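# Lock the pale stick centred in the wooden puzzle

## Task

Push the pale stick into the wooden puzzle's square opening until equal lengths protrude on either side and all six bars are locked. The puzzle must end up sitting on the table surface, or on a flat item lying on the table, without touching anything attached to the table. Release it and pull the grippers away afterwards. The result only counts if it stays assembled without the robot supporting it.

## Robot and tools

Robot: two arms, left_arm and right_arm, each ending in a parallel gripper. The fingers extend along the gripper's +z axis and close along its y axis. The reported gripper position is the spot between the finger pads, roughly 1 cm short of the tips.

World frame: every result states poses in a single frame. Its origin is on the table surface midway between the arms. +z is up, +x points out across the table, and left_arm sits toward +y. The names left and right do not correspond to sides of any camera image. Printed hand positions can be a little wrong, more so when the arm reaches far.

Command row (used by execute_actions and move): 14 numbers, each in [-1, 1], always for both arms even if one stays still. Order: dx, dy, dz, rx, ry, rz, opening for left_arm, followed by the same seven for right_arm. The first six are an offset, not a pose, expressed in that gripper's own axes and measured from the gripper's pose at the start of the action (for a move, from the pose in the latest result that showed one). Scale: 1.0 equals 0.6 m of translation or 180 degrees of rotation; rx, ry, rz form one rotation vector. The opening is absolute, not an offset: +1 fully open (0.093 m gap), -1 closed.

execute_actions(actions): a list of actions run in sequence. Each action is a table of at most 15 rows, one row per 1/30 s step; if fewer rows are given, the final row repeats until 15 steps pass. Every row is an offset from the action's starting pose, not from the row before. An empty list simply returns the current state and images.

move(target, speed, blocking): target is one 14-number row as above. Both grippers travel in straight lines and arrive together, taking 0.5 to 10 s; longer paths are cut off at 10 s. speed is the top path speed in m/s, 0.002 to 0.5 (default 0.25); rotation is limited to twice that in rad/s. Rotations take the shorter direction. Paths do not avoid obstacles or the other arm, grippers may lag, drift or overshoot speed near full extension. Faster motion and targets set deeper past a contact mean harder impacts and pushes. The opening is applied at the start. With blocking=false you get a result after 0.5 s while motion continues; use wait(0) to poll, and wait or stop before sending further rows or moves. The extra result line "move:" reports the ending (done, off_target, moving, held, fault) and which limits acted, plus each gripper's remaining distance to its target. paced means the pose sent was clipped; held means a safety check blocked steps, after which the arm may suddenly move faster than requested.

wait(seconds): 0 to 10; lets time pass while arms keep their last command; ends early if a running move finishes. stop(): brakes a running move, needing some stopping distance; fingers keep moving. zoom_image(camera, region): camera is cam_high, cam_low, cam_left_wrist or cam_right_wrist; region is [x0, y0, x1, y1] in pixels, at most 504x504, origin top-left. finished_scene(scene): ends the current scene by number; irreversible, and the goal must be met and stable.

Controller behaviour: each step, the commanded pose is clipped to within 70 mm and 16 degrees of the measured pose, and damped inverse kinematics favours position over orientation. Large offsets therefore need several actions; after an action the arm goes no further than the last clipped pose. Joint friction can leave the gripper up to about 31 mm off, and tiny commands may not move it. Elbows never fully straighten. "Hand target" lines show where each gripper is being driven; "pose unreachable" means the clearance check altered or blocked that arm's command. Joint limits (rad), base to gripper: waist -2.618 to 3.054, shoulder 0 to 3.142, elbow 0 to 3.142, wrist pitch -1.571 to 1.571, wrist yaw -1.571 to 1.571, wrist roll -2.094 to 2.094.

Grip readings: grip_measured is the finger motor position on the same +1/-1 scale. Pads touch each other near -0.94, and each millimetre of object width adds about 0.0208. The fingers are spring-coupled, so on contact they halt while the reading continues toward your command; a reading far below the object's width means a firm squeeze (on rigid flat parts it settles at most about 0.21 below). Each gripper has a constant bias up to about 0.02. Keep sending the same closing value to keep holding. Pad force tops out near 50 to 62 N, less on items under about 5 mm thick. The last Joint positions entry per arm is the gap in metres, valid only when nothing blocks the fingers.

To hold one arm steady: in a reply's first call send the offset back to its desired pose, then zeros afterwards, always with its correct opening. Torque readings include friction, offsets and noise, so treat them cautiously. Motors heat when holding loads: MOTOR HOT warns from 75 °C, at 90 °C the arm halts 10 s, at 100 °C it goes limp and drops. The robot keeps executing your last command while you think.

Avoid: arms colliding or pressing on each other, dropping or knocking anything off the table, slamming, and very hard pushes. Expect occasional brief tugs on held parts or nudges to loose objects. Camera calibrations (K, distortion, T_world_to_cam) are given per camera; results list any changes.

Each tool is called after ">>>" in YAML: its name, and indented under it one key for each argument.

## Session

>>> execute_actions:
  actions: []

Scene clock: 0.00 s.
left_arm: end_effector_position=(+0.3751, +0.7204, +0.1169) grip_measured=+0.996 end_effector_quat_wxyz=(+0.718, -0.562, +0.378, +0.159) | right_arm: end_effector_position=(+0.3047, +0.1256, +0.1680) grip_measured=+0.996 end_effector_quat_wxyz=(-0.301, +0.121, +0.804, +0.499)
Joint positions: left_arm=[ 1.004  2.337  1.133  1.293 -0.341 -0.731  0.093] | right_arm=[ 0.443  2.123  1.694 -0.766 -1.219  1.091  0.093]
Joint velocities: left_arm=[-0.007 -0.002  0.007 -0.007 -0.037  0.037 -0.001] | right_arm=[-0.017  0.012 -0.027 -0.051  0.037  0.051  0.001]
Joint torques (N m, as the arm reports them, + toward a larger angle): no reading
Hand target (left_arm): +0.375, +0.720, +0.117; +0.718, -0.562, +0.378, +0.159
Hand target (right_arm): +0.305, +0.126, +0.168; -0.301, +0.121, +0.804, +0.499

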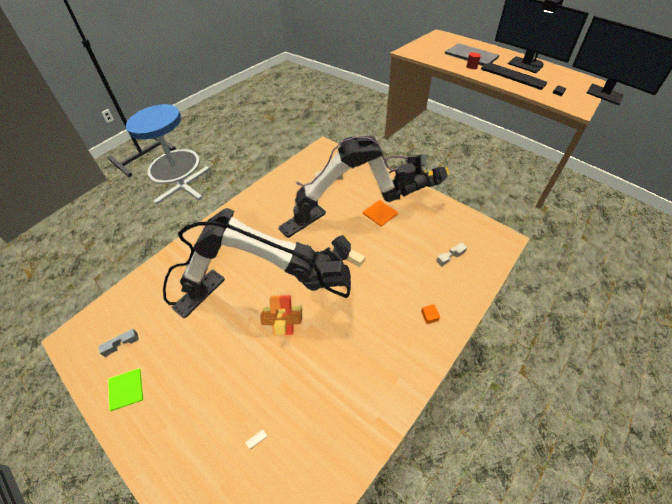

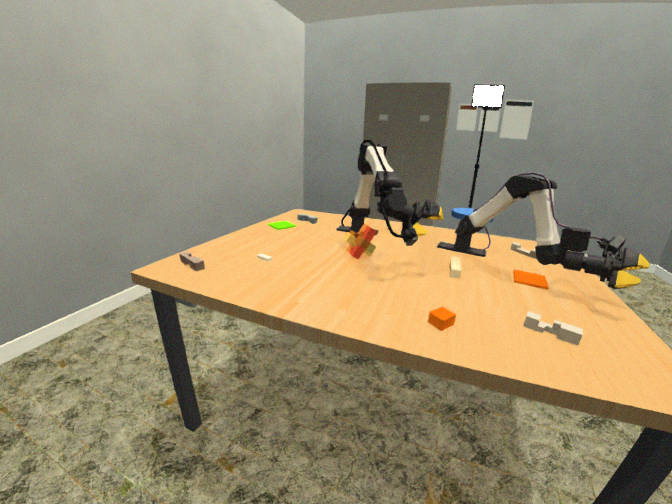

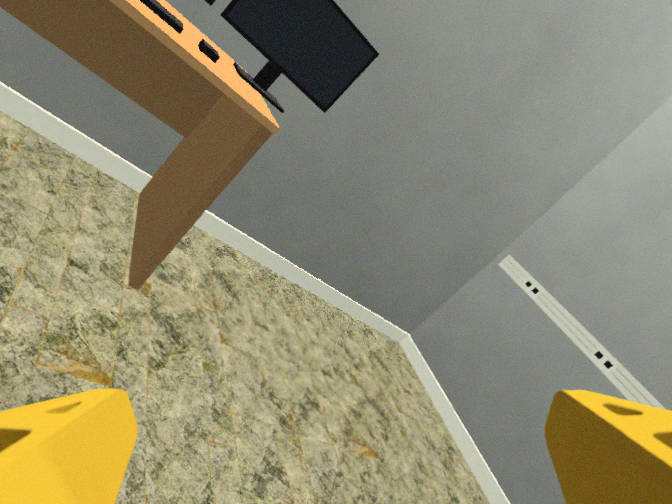

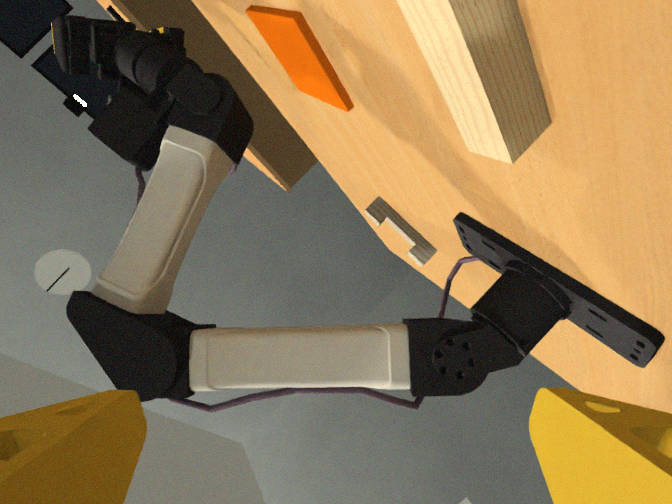

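>>> zoom_image:
  camera: "cam_high"
  region: [230, 230, 390, 350]

>>> zoom_image:
  camera: "cam_low"
  region: [320, 200, 480, 290]

Region (230, 230, 390, 350) of cam_high's 672x504 image, scaled by 3.150, with more detail than that image has; it fills the top 378 rows of this view, and the rest is white.

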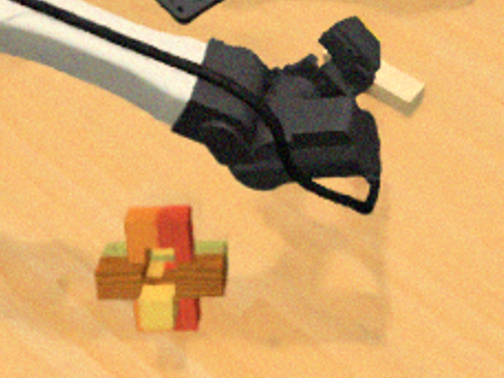

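Region (320, 200, 480, 290) of cam_low's 672x504 image, scaled by 3.150, with more detail than that image has; it fills the top 284 rows of this view, and the rest is white.

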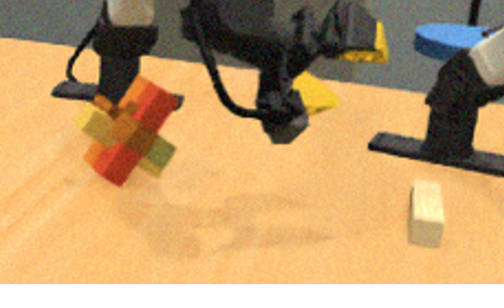

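>>> move:
  target: [0.001,-0.417,-0.773,0.129,0.584,0.457,1,0.043,-0.0525,-0.464,0.340,-0.205,-0.082,1]

Scene clock: 16.33 s.
left_arm: end_effector_position=(+0.3654, +0.2156, +0.2399) grip_measured=+0.996 end_effector_quat_wxyz=(+0.098, +0.009, +0.995, +0.006) | right_arm: end_effector_position=(+0.3684, -0.1291, +0.2389) grip_measured=+0.996 end_effector_quat_wxyz=(+0.109, -0.001, +0.993, +0.041)
Joint positions: left_arm=[ 0.037  1.69   1.866 -1.552 -0.033 -0.09   0.093] | right_arm=[ 0.193  1.927  2.154 -1.565 -0.019  0.278  0.093]
Joint velocities: left_arm=[-0.012 -0.012 -0.017 -0.066 -0.007  0.007 -0.001] | right_arm=[ 0.007  0.007  0.002  0.051  0.022 -0.007  0.   ]
Joint torques (N m, as the arm reports them, + toward a larger angle): left_arm=[-0.44 -7.48  9.18  0.7   0.12  0.15] | right_arm=[-0.72 -9.91  6.93  0.69  0.14 -0.01]
Hand target (left_arm): +0.369, +0.213, +0.248; +0.112, +0.012, +0.994, +0.002
Hand target (right_arm): +0.367, -0.134, +0.250; +0.123, -0.002, +0.992, +0.036
Off the commanded pose (left_arm): 0.012 m, 11 deg.
Off the commanded pose (right_arm): 0.013 m, 13 deg.
joint sent to its limit (left arm) — the command would take joint 4 (wrist pitch) past its lower limit, so that joint was sent only as far as its limit.
joint sent to its limit (right arm) — the command would take joint 4 (wrist pitch) past its lower limit, so that joint was sent only as far as its limit.
move: off_target (left_arm, right_arm)
camera_calibration (this result's frames):
cam_left_wrist: T_world_to_cam=[[-0.00819943, -0.999631, -0.0258999, 0.223972], [-0.971352, 0.0018104, 0.237638, 0.335006], [-0.237503, 0.0271065, -0.971008, 0.393454], [0, 0, 0, 1]] pos_world=[0.420691, 0.212618, 0.308238]
cam_right_wrist: T_world_to_cam=[[0.0109728, -0.995407, -0.0951032, -0.10481], [-0.97818, -0.0304189, 0.205522, 0.347065], [-0.207471, 0.0907729, -0.974021, 0.39823], [0, 0, 0, 1]] pos_world=[0.423263, -0.12992, 0.306587]

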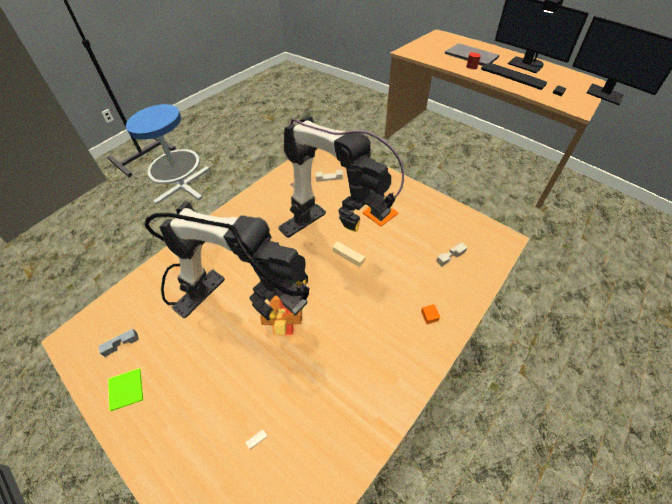

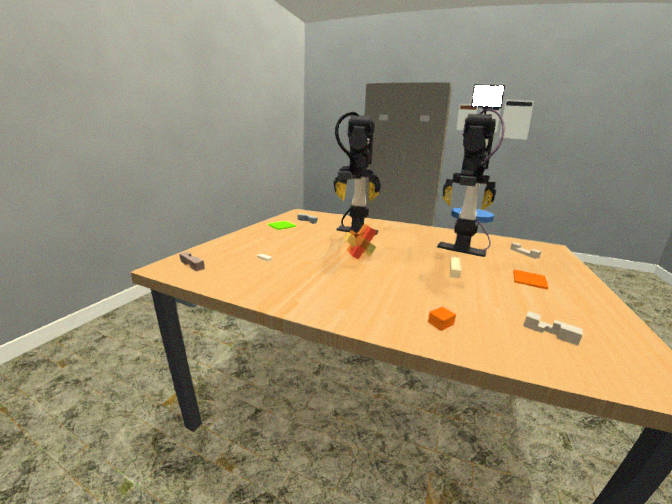

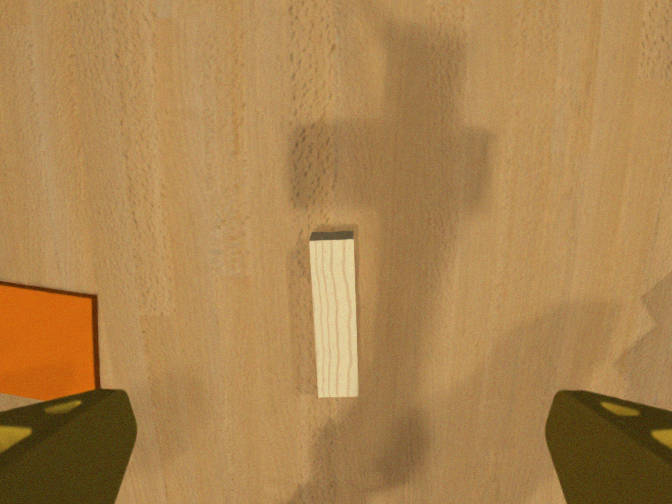

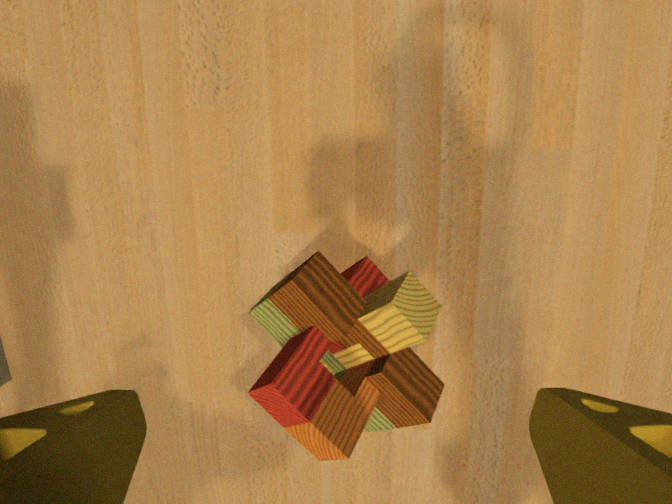

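>>> zoom_image:
  camera: "cam_right_wrist"
  region: [230, 240, 470, 480]

>>> zoom_image:
  camera: "cam_low"
  region: [330, 170, 400, 270]

Region (230, 240, 470, 480) of cam_right_wrist's 672x504 image, scaled by 2.100, with more detail than that image has.

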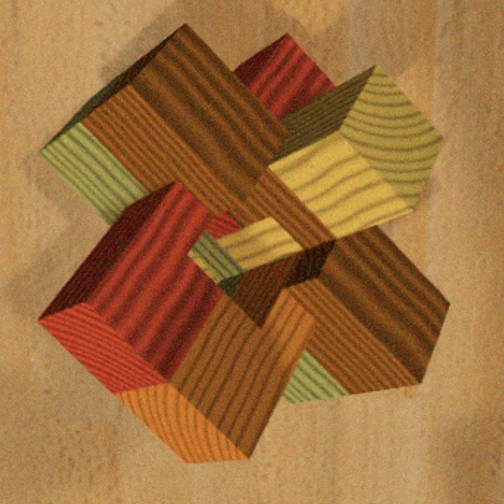

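Region (330, 170, 400, 270) of cam_low's 672x504 image, scaled by 5.040, with more detail than that image has; it fills the left 353 columns of this view, and the rest is white.

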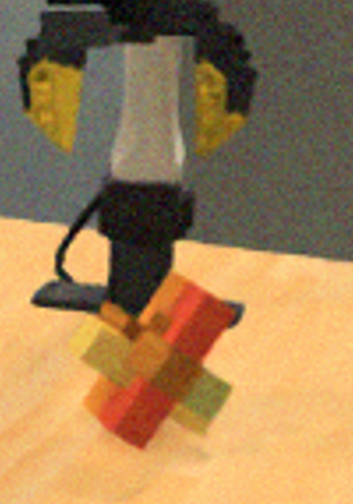

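>>> move:
  target: [0.293,-0.004,0.203,0,-0.132,0,1,0.211,0.088,0.113,0.124,-0.121,0.2275,1]
  speed: 0.15

Scene clock: 46.30 s.
left_arm: end_effector_position=(+0.2147, +0.2142, +0.0884) grip_measured=+0.996 end_effector_quat_wxyz=(+0.293, +0.010, +0.956, +0.009) | right_arm: end_effector_position=(+0.2656, -0.0639, +0.1551) grip_measured=+0.996 end_effector_quat_wxyz=(+0.261, +0.377, +0.884, -0.093)
Joint positions: left_arm=[-0.247  0.587  0.47  -0.9   -0.229 -0.309  0.093] | right_arm=[ 0.765  1.74   1.491 -1.337  0.562  1.659  0.093]
Joint velocities: left_arm=[ 0.012 -0.012 -0.007  0.007 -0.007 -0.081 -0.001] | right_arm=[-0.007  0.002  0.012 -0.066 -0.051 -0.007 -0.001]
Joint torques (N m, as the arm reports them, + toward a larger angle): left_arm=[-0.8  -0.62  6.6   1.44 -0.14  0.05] | right_arm=[ 0.18 -6.53  4.24  0.09  0.53  0.07]
Hand target (left_arm): +0.216, +0.214, +0.087; +0.303, +0.008, +0.953, +0.008
Hand target (right_arm): +0.261, -0.070, +0.148; +0.262, +0.371, +0.883, -0.117
Off the commanded pose (left_arm): 0.005 m, 1 deg.
Off the commanded pose (right_arm): 0.010 m, 2 deg.
move: done
camera_calibration (this result's frames):
cam_left_wrist: T_world_to_cam=[[-0.00113938, -0.99954, -0.0303004, 0.216333], [-0.987589, 0.00588353, -0.156948, 0.262168], [0.157054, 0.0297456, -0.987142, 0.126788], [0, 0, 0, 1]] pos_world=[0.239248, 0.21092, 0.17286]
cam_right_wrist: T_world_to_cam=[[-0.710818, -0.701939, -0.044934, 0.155979], [-0.692135, 0.709404, -0.133021, 0.289529], [0.125249, -0.0634535, -0.990094, 0.193588], [0, 0, 0, 1]] pos_world=[0.287019, -0.0836211, 0.237193]

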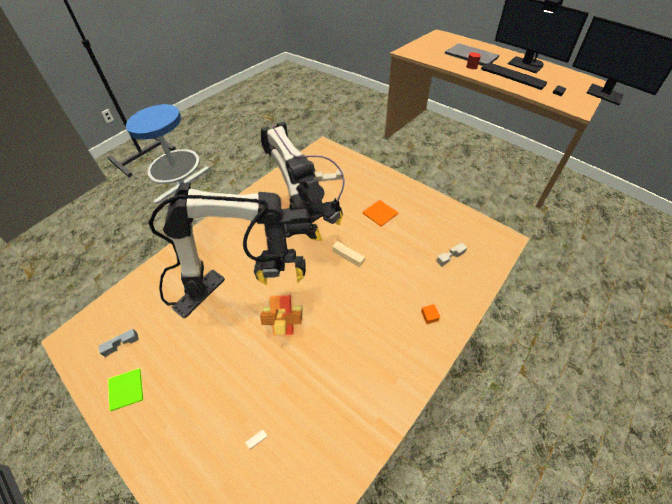

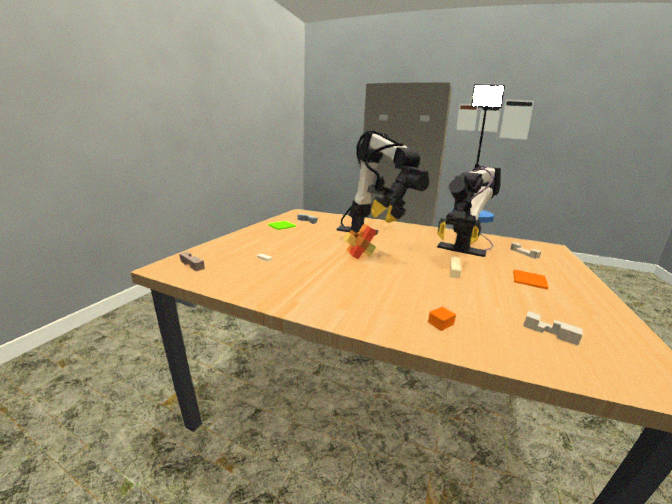

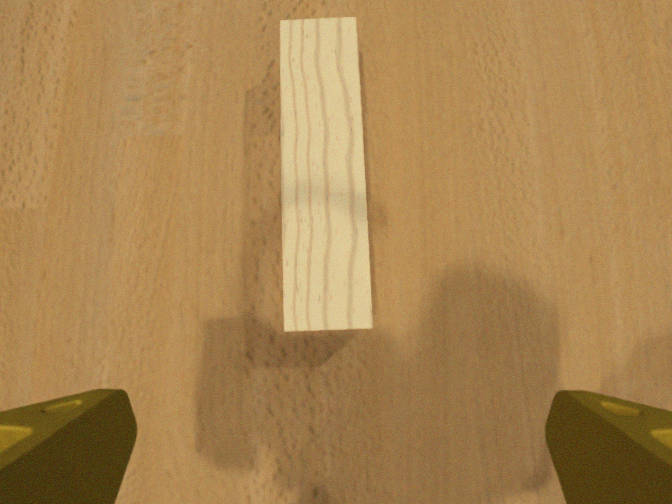

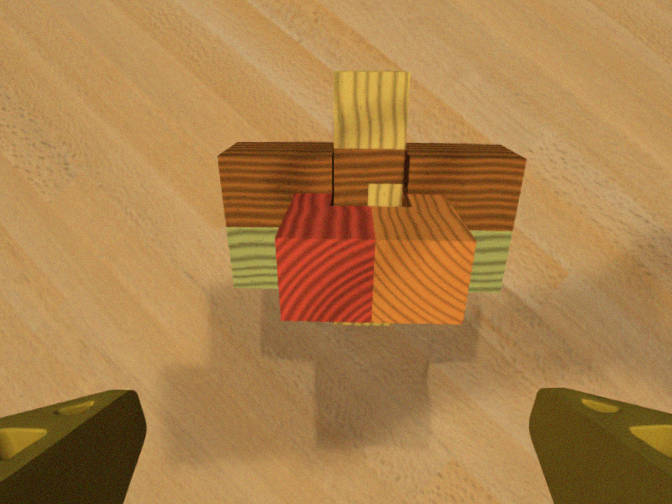

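>>> move:
  target: [0.004,0.007,0.134,0,0,0,1,-0.007,-0.018,0.13,0.012,0,0,1]
  speed: 0.06

Scene clock: 53.50 s.
left_arm: end_effector_position=(+0.2576, +0.2172, +0.0290) grip_measured=+0.996 end_effector_quat_wxyz=(+0.301, +0.010, +0.954, +0.007) | right_arm: end_effector_position=(+0.2928, -0.0984, +0.1011) grip_measured=+0.996 end_effector_quat_wxyz=(+0.259, +0.384, +0.880, -0.101)
Joint positions: left_arm=[-0.097  0.863  0.276 -0.388 -0.147 -0.18   0.093] | right_arm=[ 0.627  1.74   1.274 -1.056  0.562  1.519  0.093]
Joint velocities: left_arm=[ 0.002  0.007 -0.022  0.007  0.007 -0.007 -0.   ] | right_arm=[-0.002 -0.017 -0.007  0.007 -0.037  0.037 -0.001]
Joint torques (N m, as the arm reports them, + toward a larger angle): left_arm=[0.3  1.02 6.58 1.48 0.03 0.15] | right_arm=[-0.82 -6.49  4.21  0.54  0.37 -0.01]
Hand target (left_arm): +0.255, +0.219, +0.021; +0.292, +0.010, +0.956, +0.008
Hand target (right_arm): +0.291, -0.102, +0.092; +0.254, +0.382, +0.882, -0.109
Off the commanded pose (left_arm): 0.009 m, 1 deg.
Off the commanded pose (right_arm): 0.011 m, 1 deg.
move: off_target (right_arm)
camera_calibration (this result's frames):
cam_left_wrist: T_world_to_cam=[[-0.00120811, -0.999677, -0.0253898, 0.217417], [-0.984975, 0.00557425, -0.172608, 0.294998], [0.172694, 0.0247998, -0.984663, 0.0582737], [0, 0, 0, 1]] pos_world=[0.280765, 0.214257, 0.113819]
cam_right_wrist: T_world_to_cam=[[-0.724471, -0.688448, -0.0343652, 0.152946], [-0.679114, 0.721414, -0.135525, 0.3233], [0.118094, -0.0748461, -0.990178, 0.135503], [0, 0, 0, 1]] pos_world=[0.314361, -0.117795, 0.183243]

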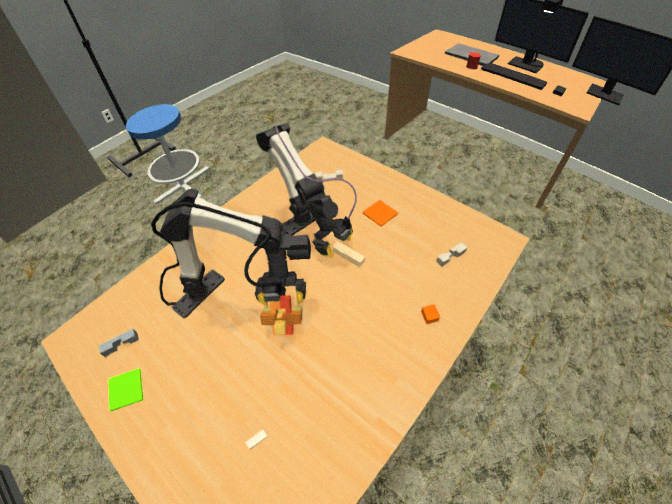

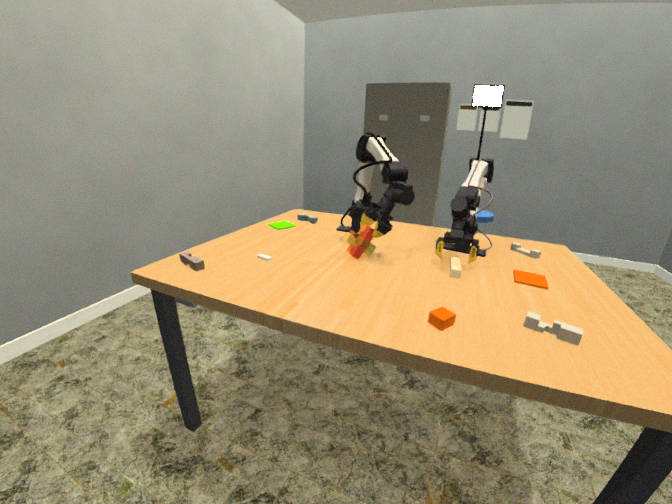

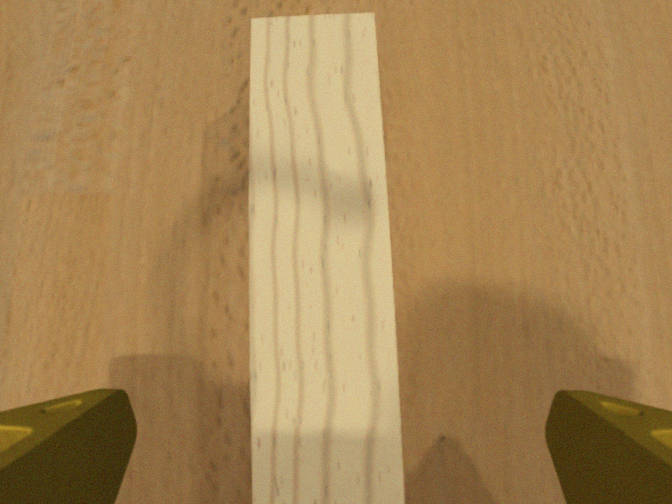

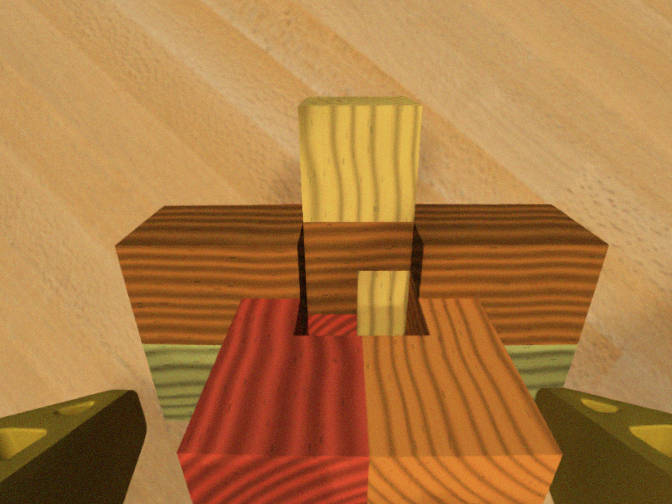

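>>> move:
  target: [0.017,0.005,0.026,0,0,0,1,0.012,-0.014,0.032,0,0,0,1]
  speed: 0.03

Scene clock: 57.40 s.
left_arm: end_effector_position=(+0.2605, +0.2184, +0.0194) grip_measured=+0.996 end_effector_quat_wxyz=(+0.309, +0.010, +0.951, +0.005) | right_arm: end_effector_position=(+0.2914, -0.1028, +0.0842) grip_measured=+0.996 end_effector_quat_wxyz=(+0.260, +0.383, +0.881, -0.101)
Joint positions: left_arm=[-0.082  0.89   0.231 -0.296 -0.139 -0.166  0.093] | right_arm=[ 0.619  1.74   1.205 -0.981  0.562  1.508  0.093]
Joint velocities: left_arm=[ 0.002  0.002  0.007  0.007 -0.066  0.051  0.   ] | right_arm=[ 0.002 -0.012  0.012 -0.007 -0.022  0.037  0.001]
Joint torques (N m, as the arm reports them, + toward a larger angle): left_arm=[0.25 0.92 6.37 1.58 0.05 0.16] | right_arm=[-1.05 -7.82  4.08  0.58  0.4   0.01]
Hand target (left_arm): +0.257, +0.220, +0.011; +0.300, +0.010, +0.954, +0.007
Hand target (right_arm): +0.290, -0.107, +0.081; +0.259, +0.384, +0.880, -0.101
Off the commanded pose (left_arm): 0.009 m, 1 deg.
Off the commanded pose (right_arm): 0.006 m, 0 deg.
move: done
camera_calibration (this result's frames):
cam_left_wrist: T_world_to_cam=[[-0.00179868, -0.999745, -0.0225281, 0.218581], [-0.981685, 0.006057, -0.190416, 0.295591], [0.190504, 0.021773, -0.981445, 0.0442373], [0, 0, 0, 1]] pos_world=[0.282143, 0.215772, 0.104626]
cam_right_wrist: T_world_to_cam=[[-0.723499, -0.689469, -0.0343674, 0.147903], [-0.680075, 0.72042, -0.135988, 0.323453], [0.118519, -0.0750149, -0.990114, 0.118504], [0, 0, 0, 1]] pos_world=[0.312935, -0.122158, 0.166401]

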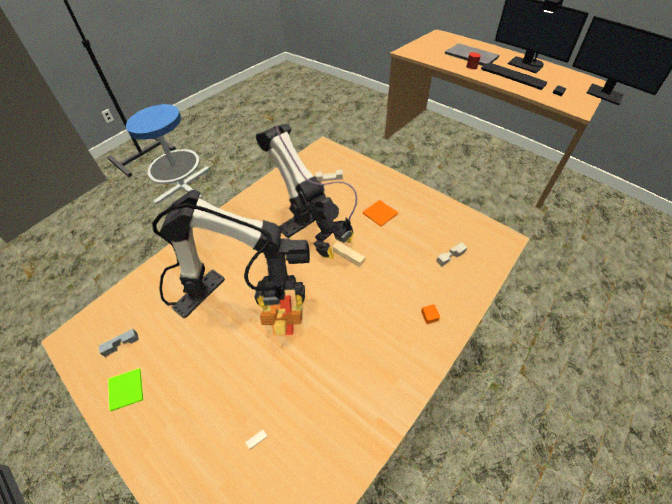

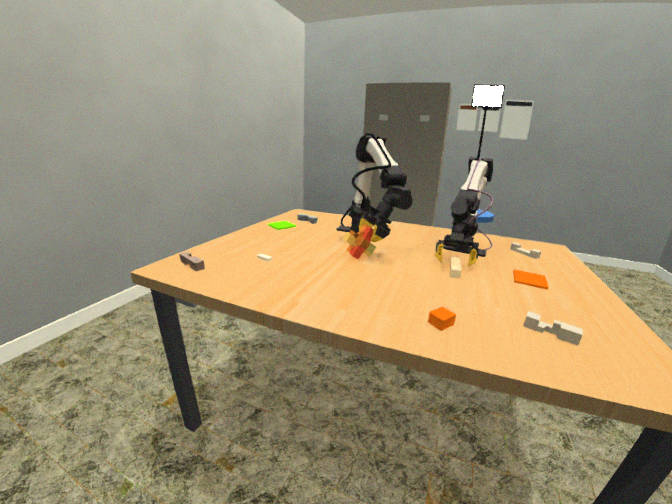

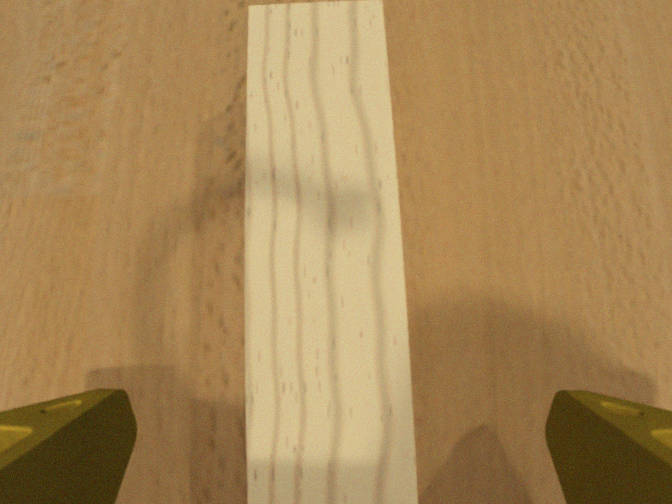

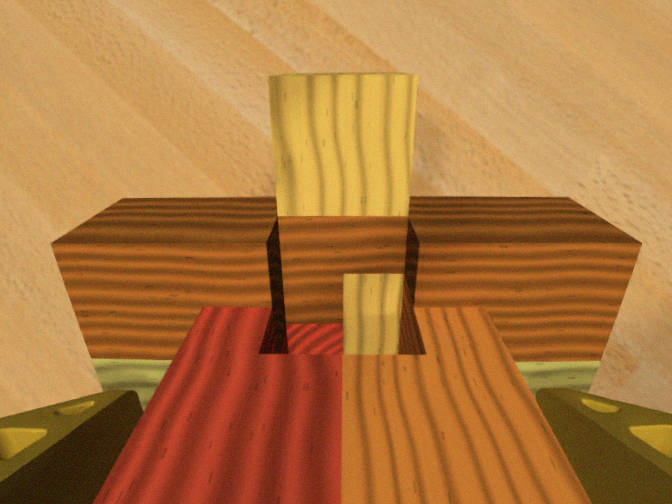

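>>> execute_actions:
  actions:
    - [[0,0,0,0,0,0,0.2,0,0,0,0,0,0,0.6]]
    - [[0,0,0,0,0,0,-0.25,0,0,0,0,0,0,0.36]]
    - [[0,0,0,0,0,0,-0.5,0,0,0,0,0,0,0.12]]

Scene clock: 59.83 s.
left_arm: end_effector_position=(+0.2599, +0.2187, +0.0189) grip_measured=-0.466 end_effector_quat_wxyz=(+0.308, +0.010, +0.951, +0.006) | right_arm: end_effector_position=(+0.2913, -0.1029, +0.0842) grip_measured=+0.161 end_effector_quat_wxyz=(+0.260, +0.383, +0.881, -0.101)
Joint positions: left_arm=[-0.082  0.89   0.231 -0.3   -0.14  -0.166  0.023] | right_arm=[ 0.619  1.74   1.205 -0.981  0.562  1.508  0.053]
Joint velocities: left_arm=[-0.002 -0.012 -0.012 -0.022 -0.022 -0.081  0.   ] | right_arm=[-0.002  0.002  0.002 -0.007  0.022  0.051  0.   ]
Joint torques (N m, as the arm reports them, + toward a larger angle): left_arm=[-0.23 -0.67  7.86  1.36  0.03  0.13] | right_arm=[-0.4  -7.08  5.75  0.4   0.41  0.05]
Hand target (left_arm): +0.260, +0.219, +0.019; +0.308, +0.010, +0.951, +0.006
Hand target (right_arm): +0.291, -0.103, +0.084; +0.260, +0.383, +0.881, -0.101
Off the commanded pose (left_arm): 0.000 m, 0 deg.
Off the commanded pose (right_arm): 0.000 m, 0 deg.
camera_calibration (this result's frames):
cam_left_wrist: T_world_to_cam=[[-0.00174307, -0.999707, -0.0241384, 0.218858], [-0.98229, 0.00623424, -0.187262, 0.294933], [0.187358, 0.0233845, -0.982013, 0.0443759], [0, 0, 0, 1]] pos_world=[0.281778, 0.215918, 0.104091]
cam_right_wrist: T_world_to_cam=[[-0.723292, -0.689716, -0.0337828, 0.147685], [-0.680367, 0.720147, -0.135974, 0.323504], [0.118112, -0.0753644, -0.990136, 0.118587], [0, 0, 0, 1]] pos_world=[0.312914, -0.122172, 0.166395]

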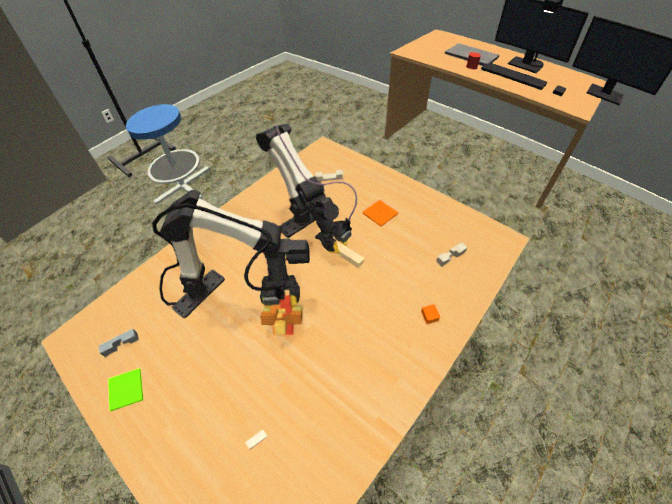

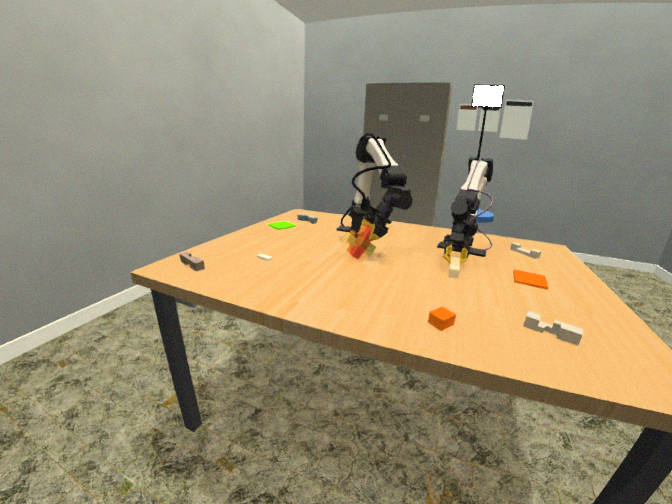

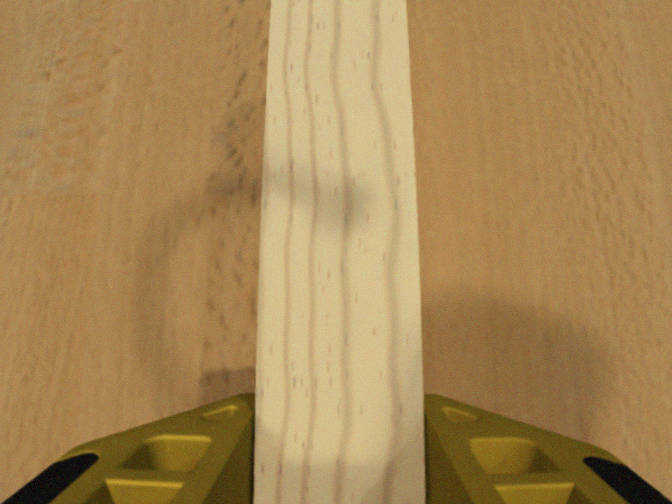

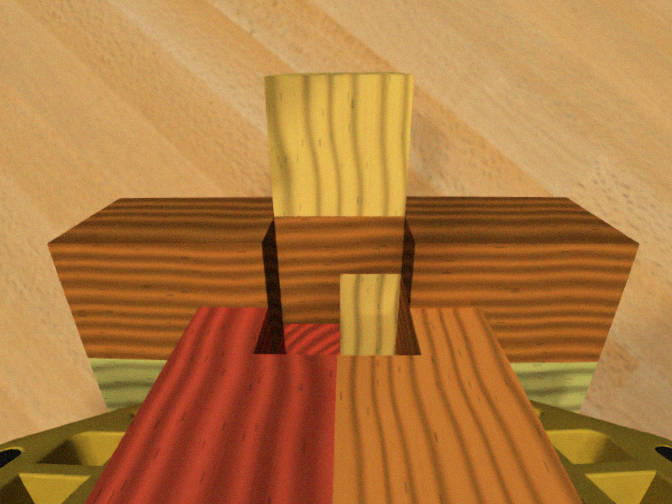

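>>> move:
  target: [-0.039,0,-0.054,0,0,0,-0.5,-0.04,0,-0.06,0,0,0,0.12]
  speed: 0.06

Scene clock: 67.83 s.
left_arm: end_effector_position=(+0.2473, +0.2217, +0.0387) grip_measured=-0.466 end_effector_quat_wxyz=(+0.273, +0.013, +0.962, +0.014) | right_arm: end_effector_position=(+0.2828, -0.1050, +0.1078) grip_measured=+0.161 end_effector_quat_wxyz=(+0.238, +0.379, +0.887, -0.114)
Joint positions: left_arm=[-0.082  0.831  0.338 -0.54  -0.14  -0.166  0.023] | right_arm=[ 0.619  1.722  1.291 -1.129  0.535  1.508  0.053]
Joint velocities: left_arm=[ 0.007 -0.007 -0.012 -0.037  0.022 -0.037  0.   ] | right_arm=[-0.002  0.012 -0.012 -0.051 -0.037  0.081 -0.   ]
Joint torques (N m, as the arm reports them, + toward a larger angle): left_arm=[-0.18 -2.46 10.84  1.4   0.01  0.11] | right_arm=[-0.51 -8.98  8.51  0.11  0.66  0.  ]
Hand target (left_arm): +0.260, +0.219, +0.059; +0.307, +0.010, +0.952, +0.006
Hand target (right_arm): +0.290, -0.105, +0.127; +0.260, +0.383, +0.881, -0.101
Off the commanded pose (left_arm): 0.024 m, 4 deg.
Off the commanded pose (right_arm): 0.022 m, 3 deg.
move: off_target (left_arm, right_arm)
camera_calibration (this result's frames):
cam_left_wrist: T_world_to_cam=[[-0.00408529, -0.999157, -0.0408534, 0.223378], [-0.993217, 0.00880156, -0.11594, 0.285617], [0.116202, 0.0401027, -0.992416, 0.0803975], [0, 0, 0, 1]] pos_world=[0.27525, 0.217451, 0.122028]
cam_right_wrist: T_world_to_cam=[[-0.723331, -0.69045, 0.00838806, 0.136199], [-0.687208, 0.718644, -0.106281, 0.320953], [0.0673535, -0.0826405, -0.994301, 0.156787], [0, 0, 0, 1]] pos_world=[0.308518, -0.123656, 0.188862]

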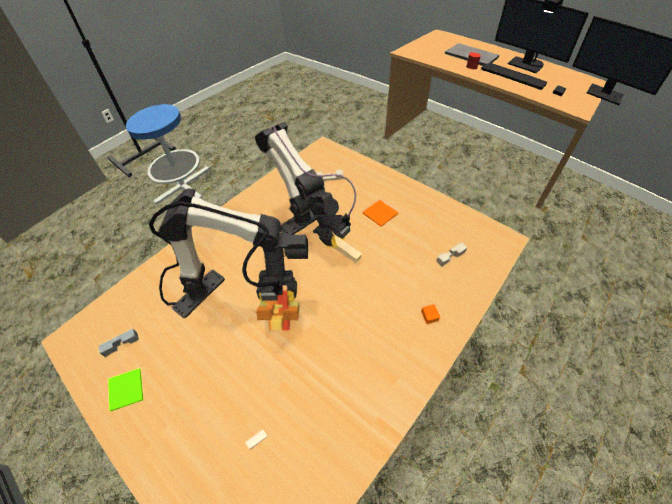

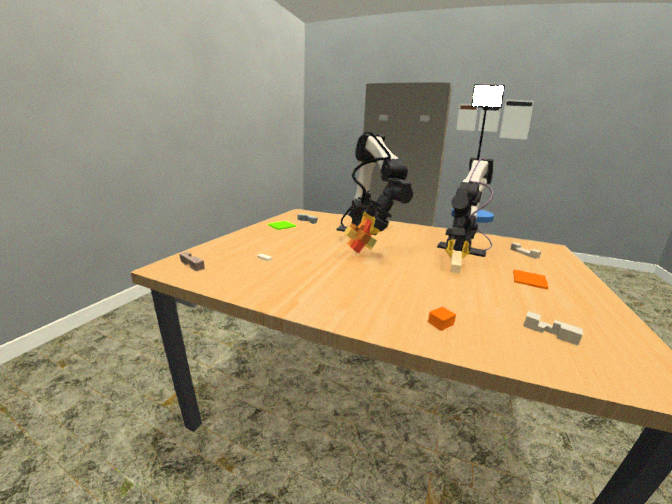

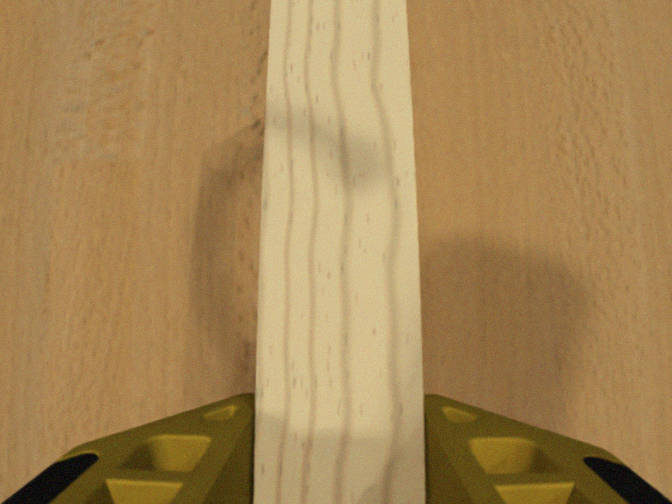

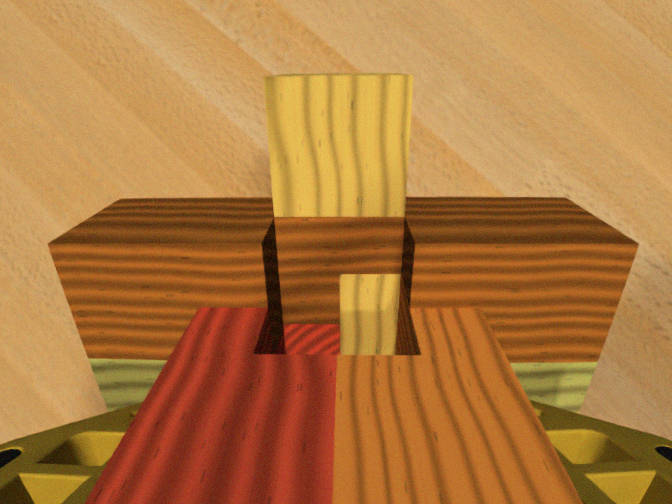

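>>> move:
  target: [-0.067,-0.234,-0.027,0.149,-0.026,0.204,-0.5,-0.18,0.1475,0.04,-0.007,0.178,0.001,0.12]
  speed: 0.1

Scene clock: 78.70 s.
left_arm: end_effector_position=(+0.2590, +0.0931, +0.0572) grip_measured=-0.466 end_effector_quat_wxyz=(+0.262, +0.367, +0.886, -0.110) | right_arm: end_effector_position=(+0.4153, -0.1210, +0.1314) grip_measured=+0.161 end_effector_quat_wxyz=(+0.000, +0.395, +0.919, +0.010)
Joint positions: left_arm=[-0.365  1.12   0.515 -0.407  0.15   0.23   0.023] | right_arm=[ 0.183  2.284  2.286 -1.561 -0.015  1.079  0.053]
Joint velocities: left_arm=[-0.002 -0.012  0.002  0.007 -0.007  0.007 -0.001] | right_arm=[ 0.017 -0.002 -0.002 -0.037 -0.022  0.051 -0.001]
Joint torques (N m, as the arm reports them, + toward a larger angle): left_arm=[-0.84 -1.43 10.63  1.58  0.26  0.11] | right_arm=[ -0.89 -11.58   8.69   0.17  -0.03  -0.01]
Hand target (left_arm): +0.271, +0.081, +0.071; +0.287, +0.375, +0.874, -0.119
Hand target (right_arm): +0.418, -0.121, +0.144; +0.009, +0.394, +0.919, +0.023
Off the commanded pose (left_arm): 0.021 m, 3 deg.
Off the commanded pose (right_arm): 0.010 m, 1 deg.
joint sent to its limit (right arm) — the command would take joint 4 (wrist pitch) past its lower limit, so that joint was sent only as far as its limit.
move: off_target (left_arm)
camera_calibration (this result's frames):
cam_left_wrist: T_world_to_cam=[[-0.699434, -0.714685, -0.00432081, 0.247171], [-0.707345, 0.69309, -0.138884, 0.164095], [0.102253, -0.0940841, -0.990299, 0.118545], [0, 0, 0, 1]] pos_world=[0.27683, 0.0740701, 0.141253]
cam_right_wrist: T_world_to_cam=[[-0.726907, -0.685998, -0.0318273, 0.228072], [-0.632079, 0.650215, 0.42154, 0.325533], [-0.268481, 0.326538, -0.906251, 0.347458], [0, 0, 0, 1]] pos_world=[0.464836, -0.168668, 0.184917]

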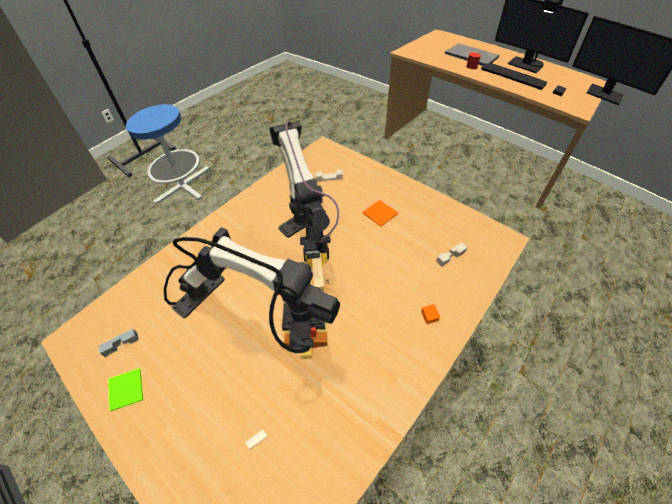

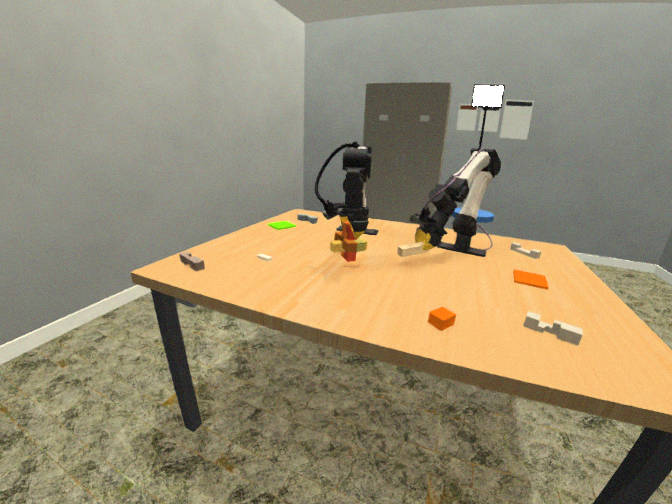

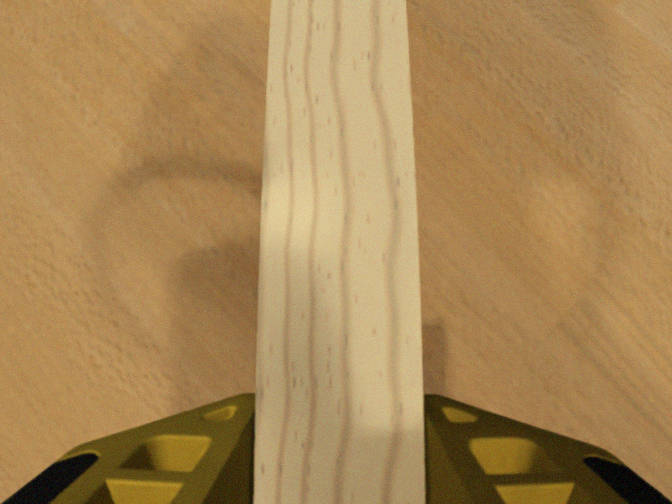

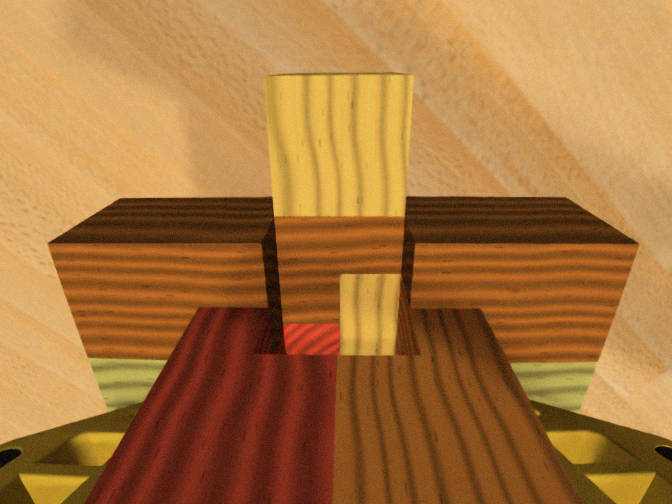

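>>> move:
  target: [0,0,0.085,0,-0.016,0,-0.5,0,0,0.066,0,0.006,0,0.12]
  speed: 0.04

Scene clock: 81.80 s.
left_arm: end_effector_position=(+0.2778, +0.0754, +0.0195) grip_measured=-0.466 end_effector_quat_wxyz=(+0.281, +0.364, +0.880, -0.118) | right_arm: end_effector_position=(+0.4118, -0.1210, +0.1007) grip_measured=+0.161 end_effector_quat_wxyz=(-0.011, +0.394, +0.919, +0.004)
Joint positions: left_arm=[-0.389  1.326  0.439 -0.081  0.144  0.201  0.023] | right_arm=[ 0.183  2.266  2.132 -1.448 -0.02   1.077  0.053]
Joint velocities: left_arm=[-0.012 -0.007  0.002 -0.037  0.037 -0.007 -0.   ] | right_arm=[-0.007 -0.007 -0.012 -0.037 -0.022 -0.037  0.001]
Joint torques (N m, as the arm reports them, + toward a larger angle): left_arm=[-0.76 -2.87  5.85  1.67  0.16  0.03] | right_arm=[ -0.83 -11.39   3.35   0.77  -0.1    0.02]
Hand target (left_arm): +0.277, +0.073, +0.015; +0.284, +0.364, +0.879, -0.119
Hand target (right_arm): +0.416, -0.121, +0.092; -0.009, +0.395, +0.919, +0.013
Off the commanded pose (left_arm): 0.006 m, 1 deg.
Off the commanded pose (right_arm): 0.010 m, 1 deg.
move: done
camera_calibration (this result's frames):
cam_left_wrist: T_world_to_cam=[[-0.697109, -0.716956, -0.00357157, 0.247084], [-0.704779, 0.686166, -0.180173, 0.185006], [0.131627, -0.123083, -0.983628, 0.0715548], [0, 0, 0, 1]] pos_world=[0.293214, 0.0590108, 0.104599]
cam_right_wrist: T_world_to_cam=[[-0.726402, -0.687131, -0.0138381, 0.222454], [-0.622857, 0.649676, 0.435855, 0.331025], [-0.290499, 0.325225, -0.89991, 0.326964], [0, 0, 0, 1]] pos_world=[0.462755, -0.168541, 0.153038]

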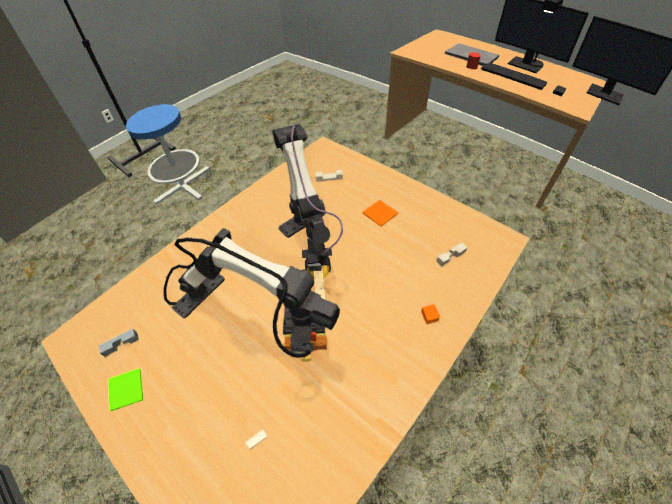

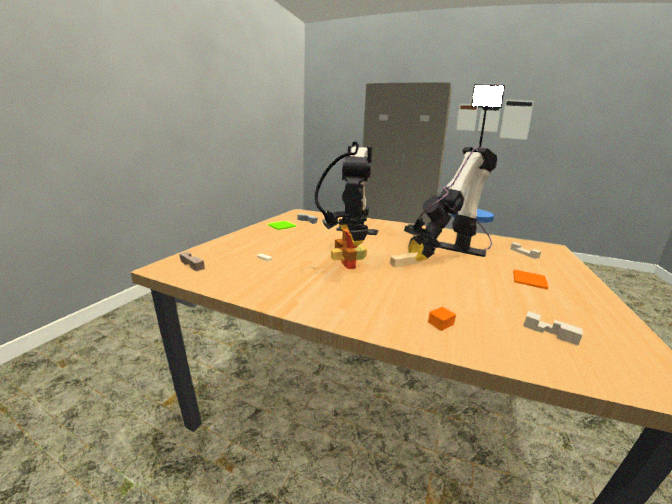

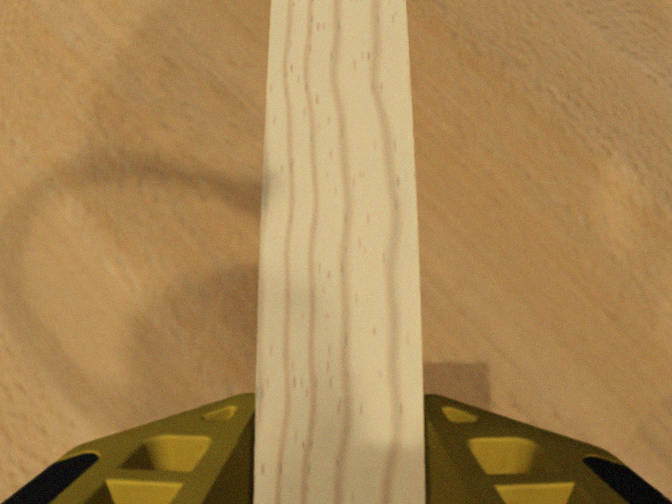

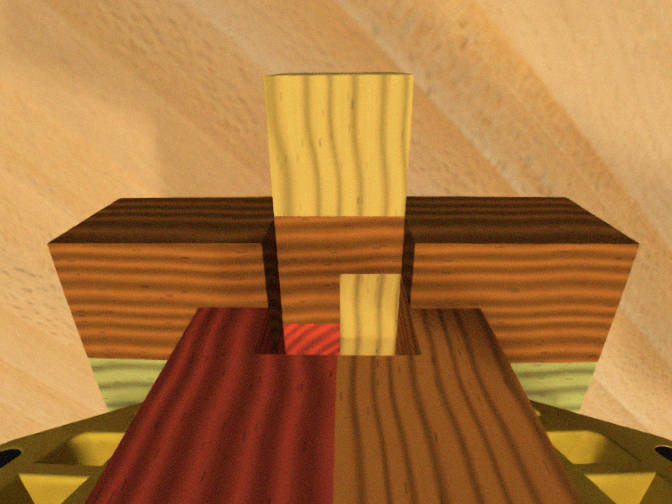

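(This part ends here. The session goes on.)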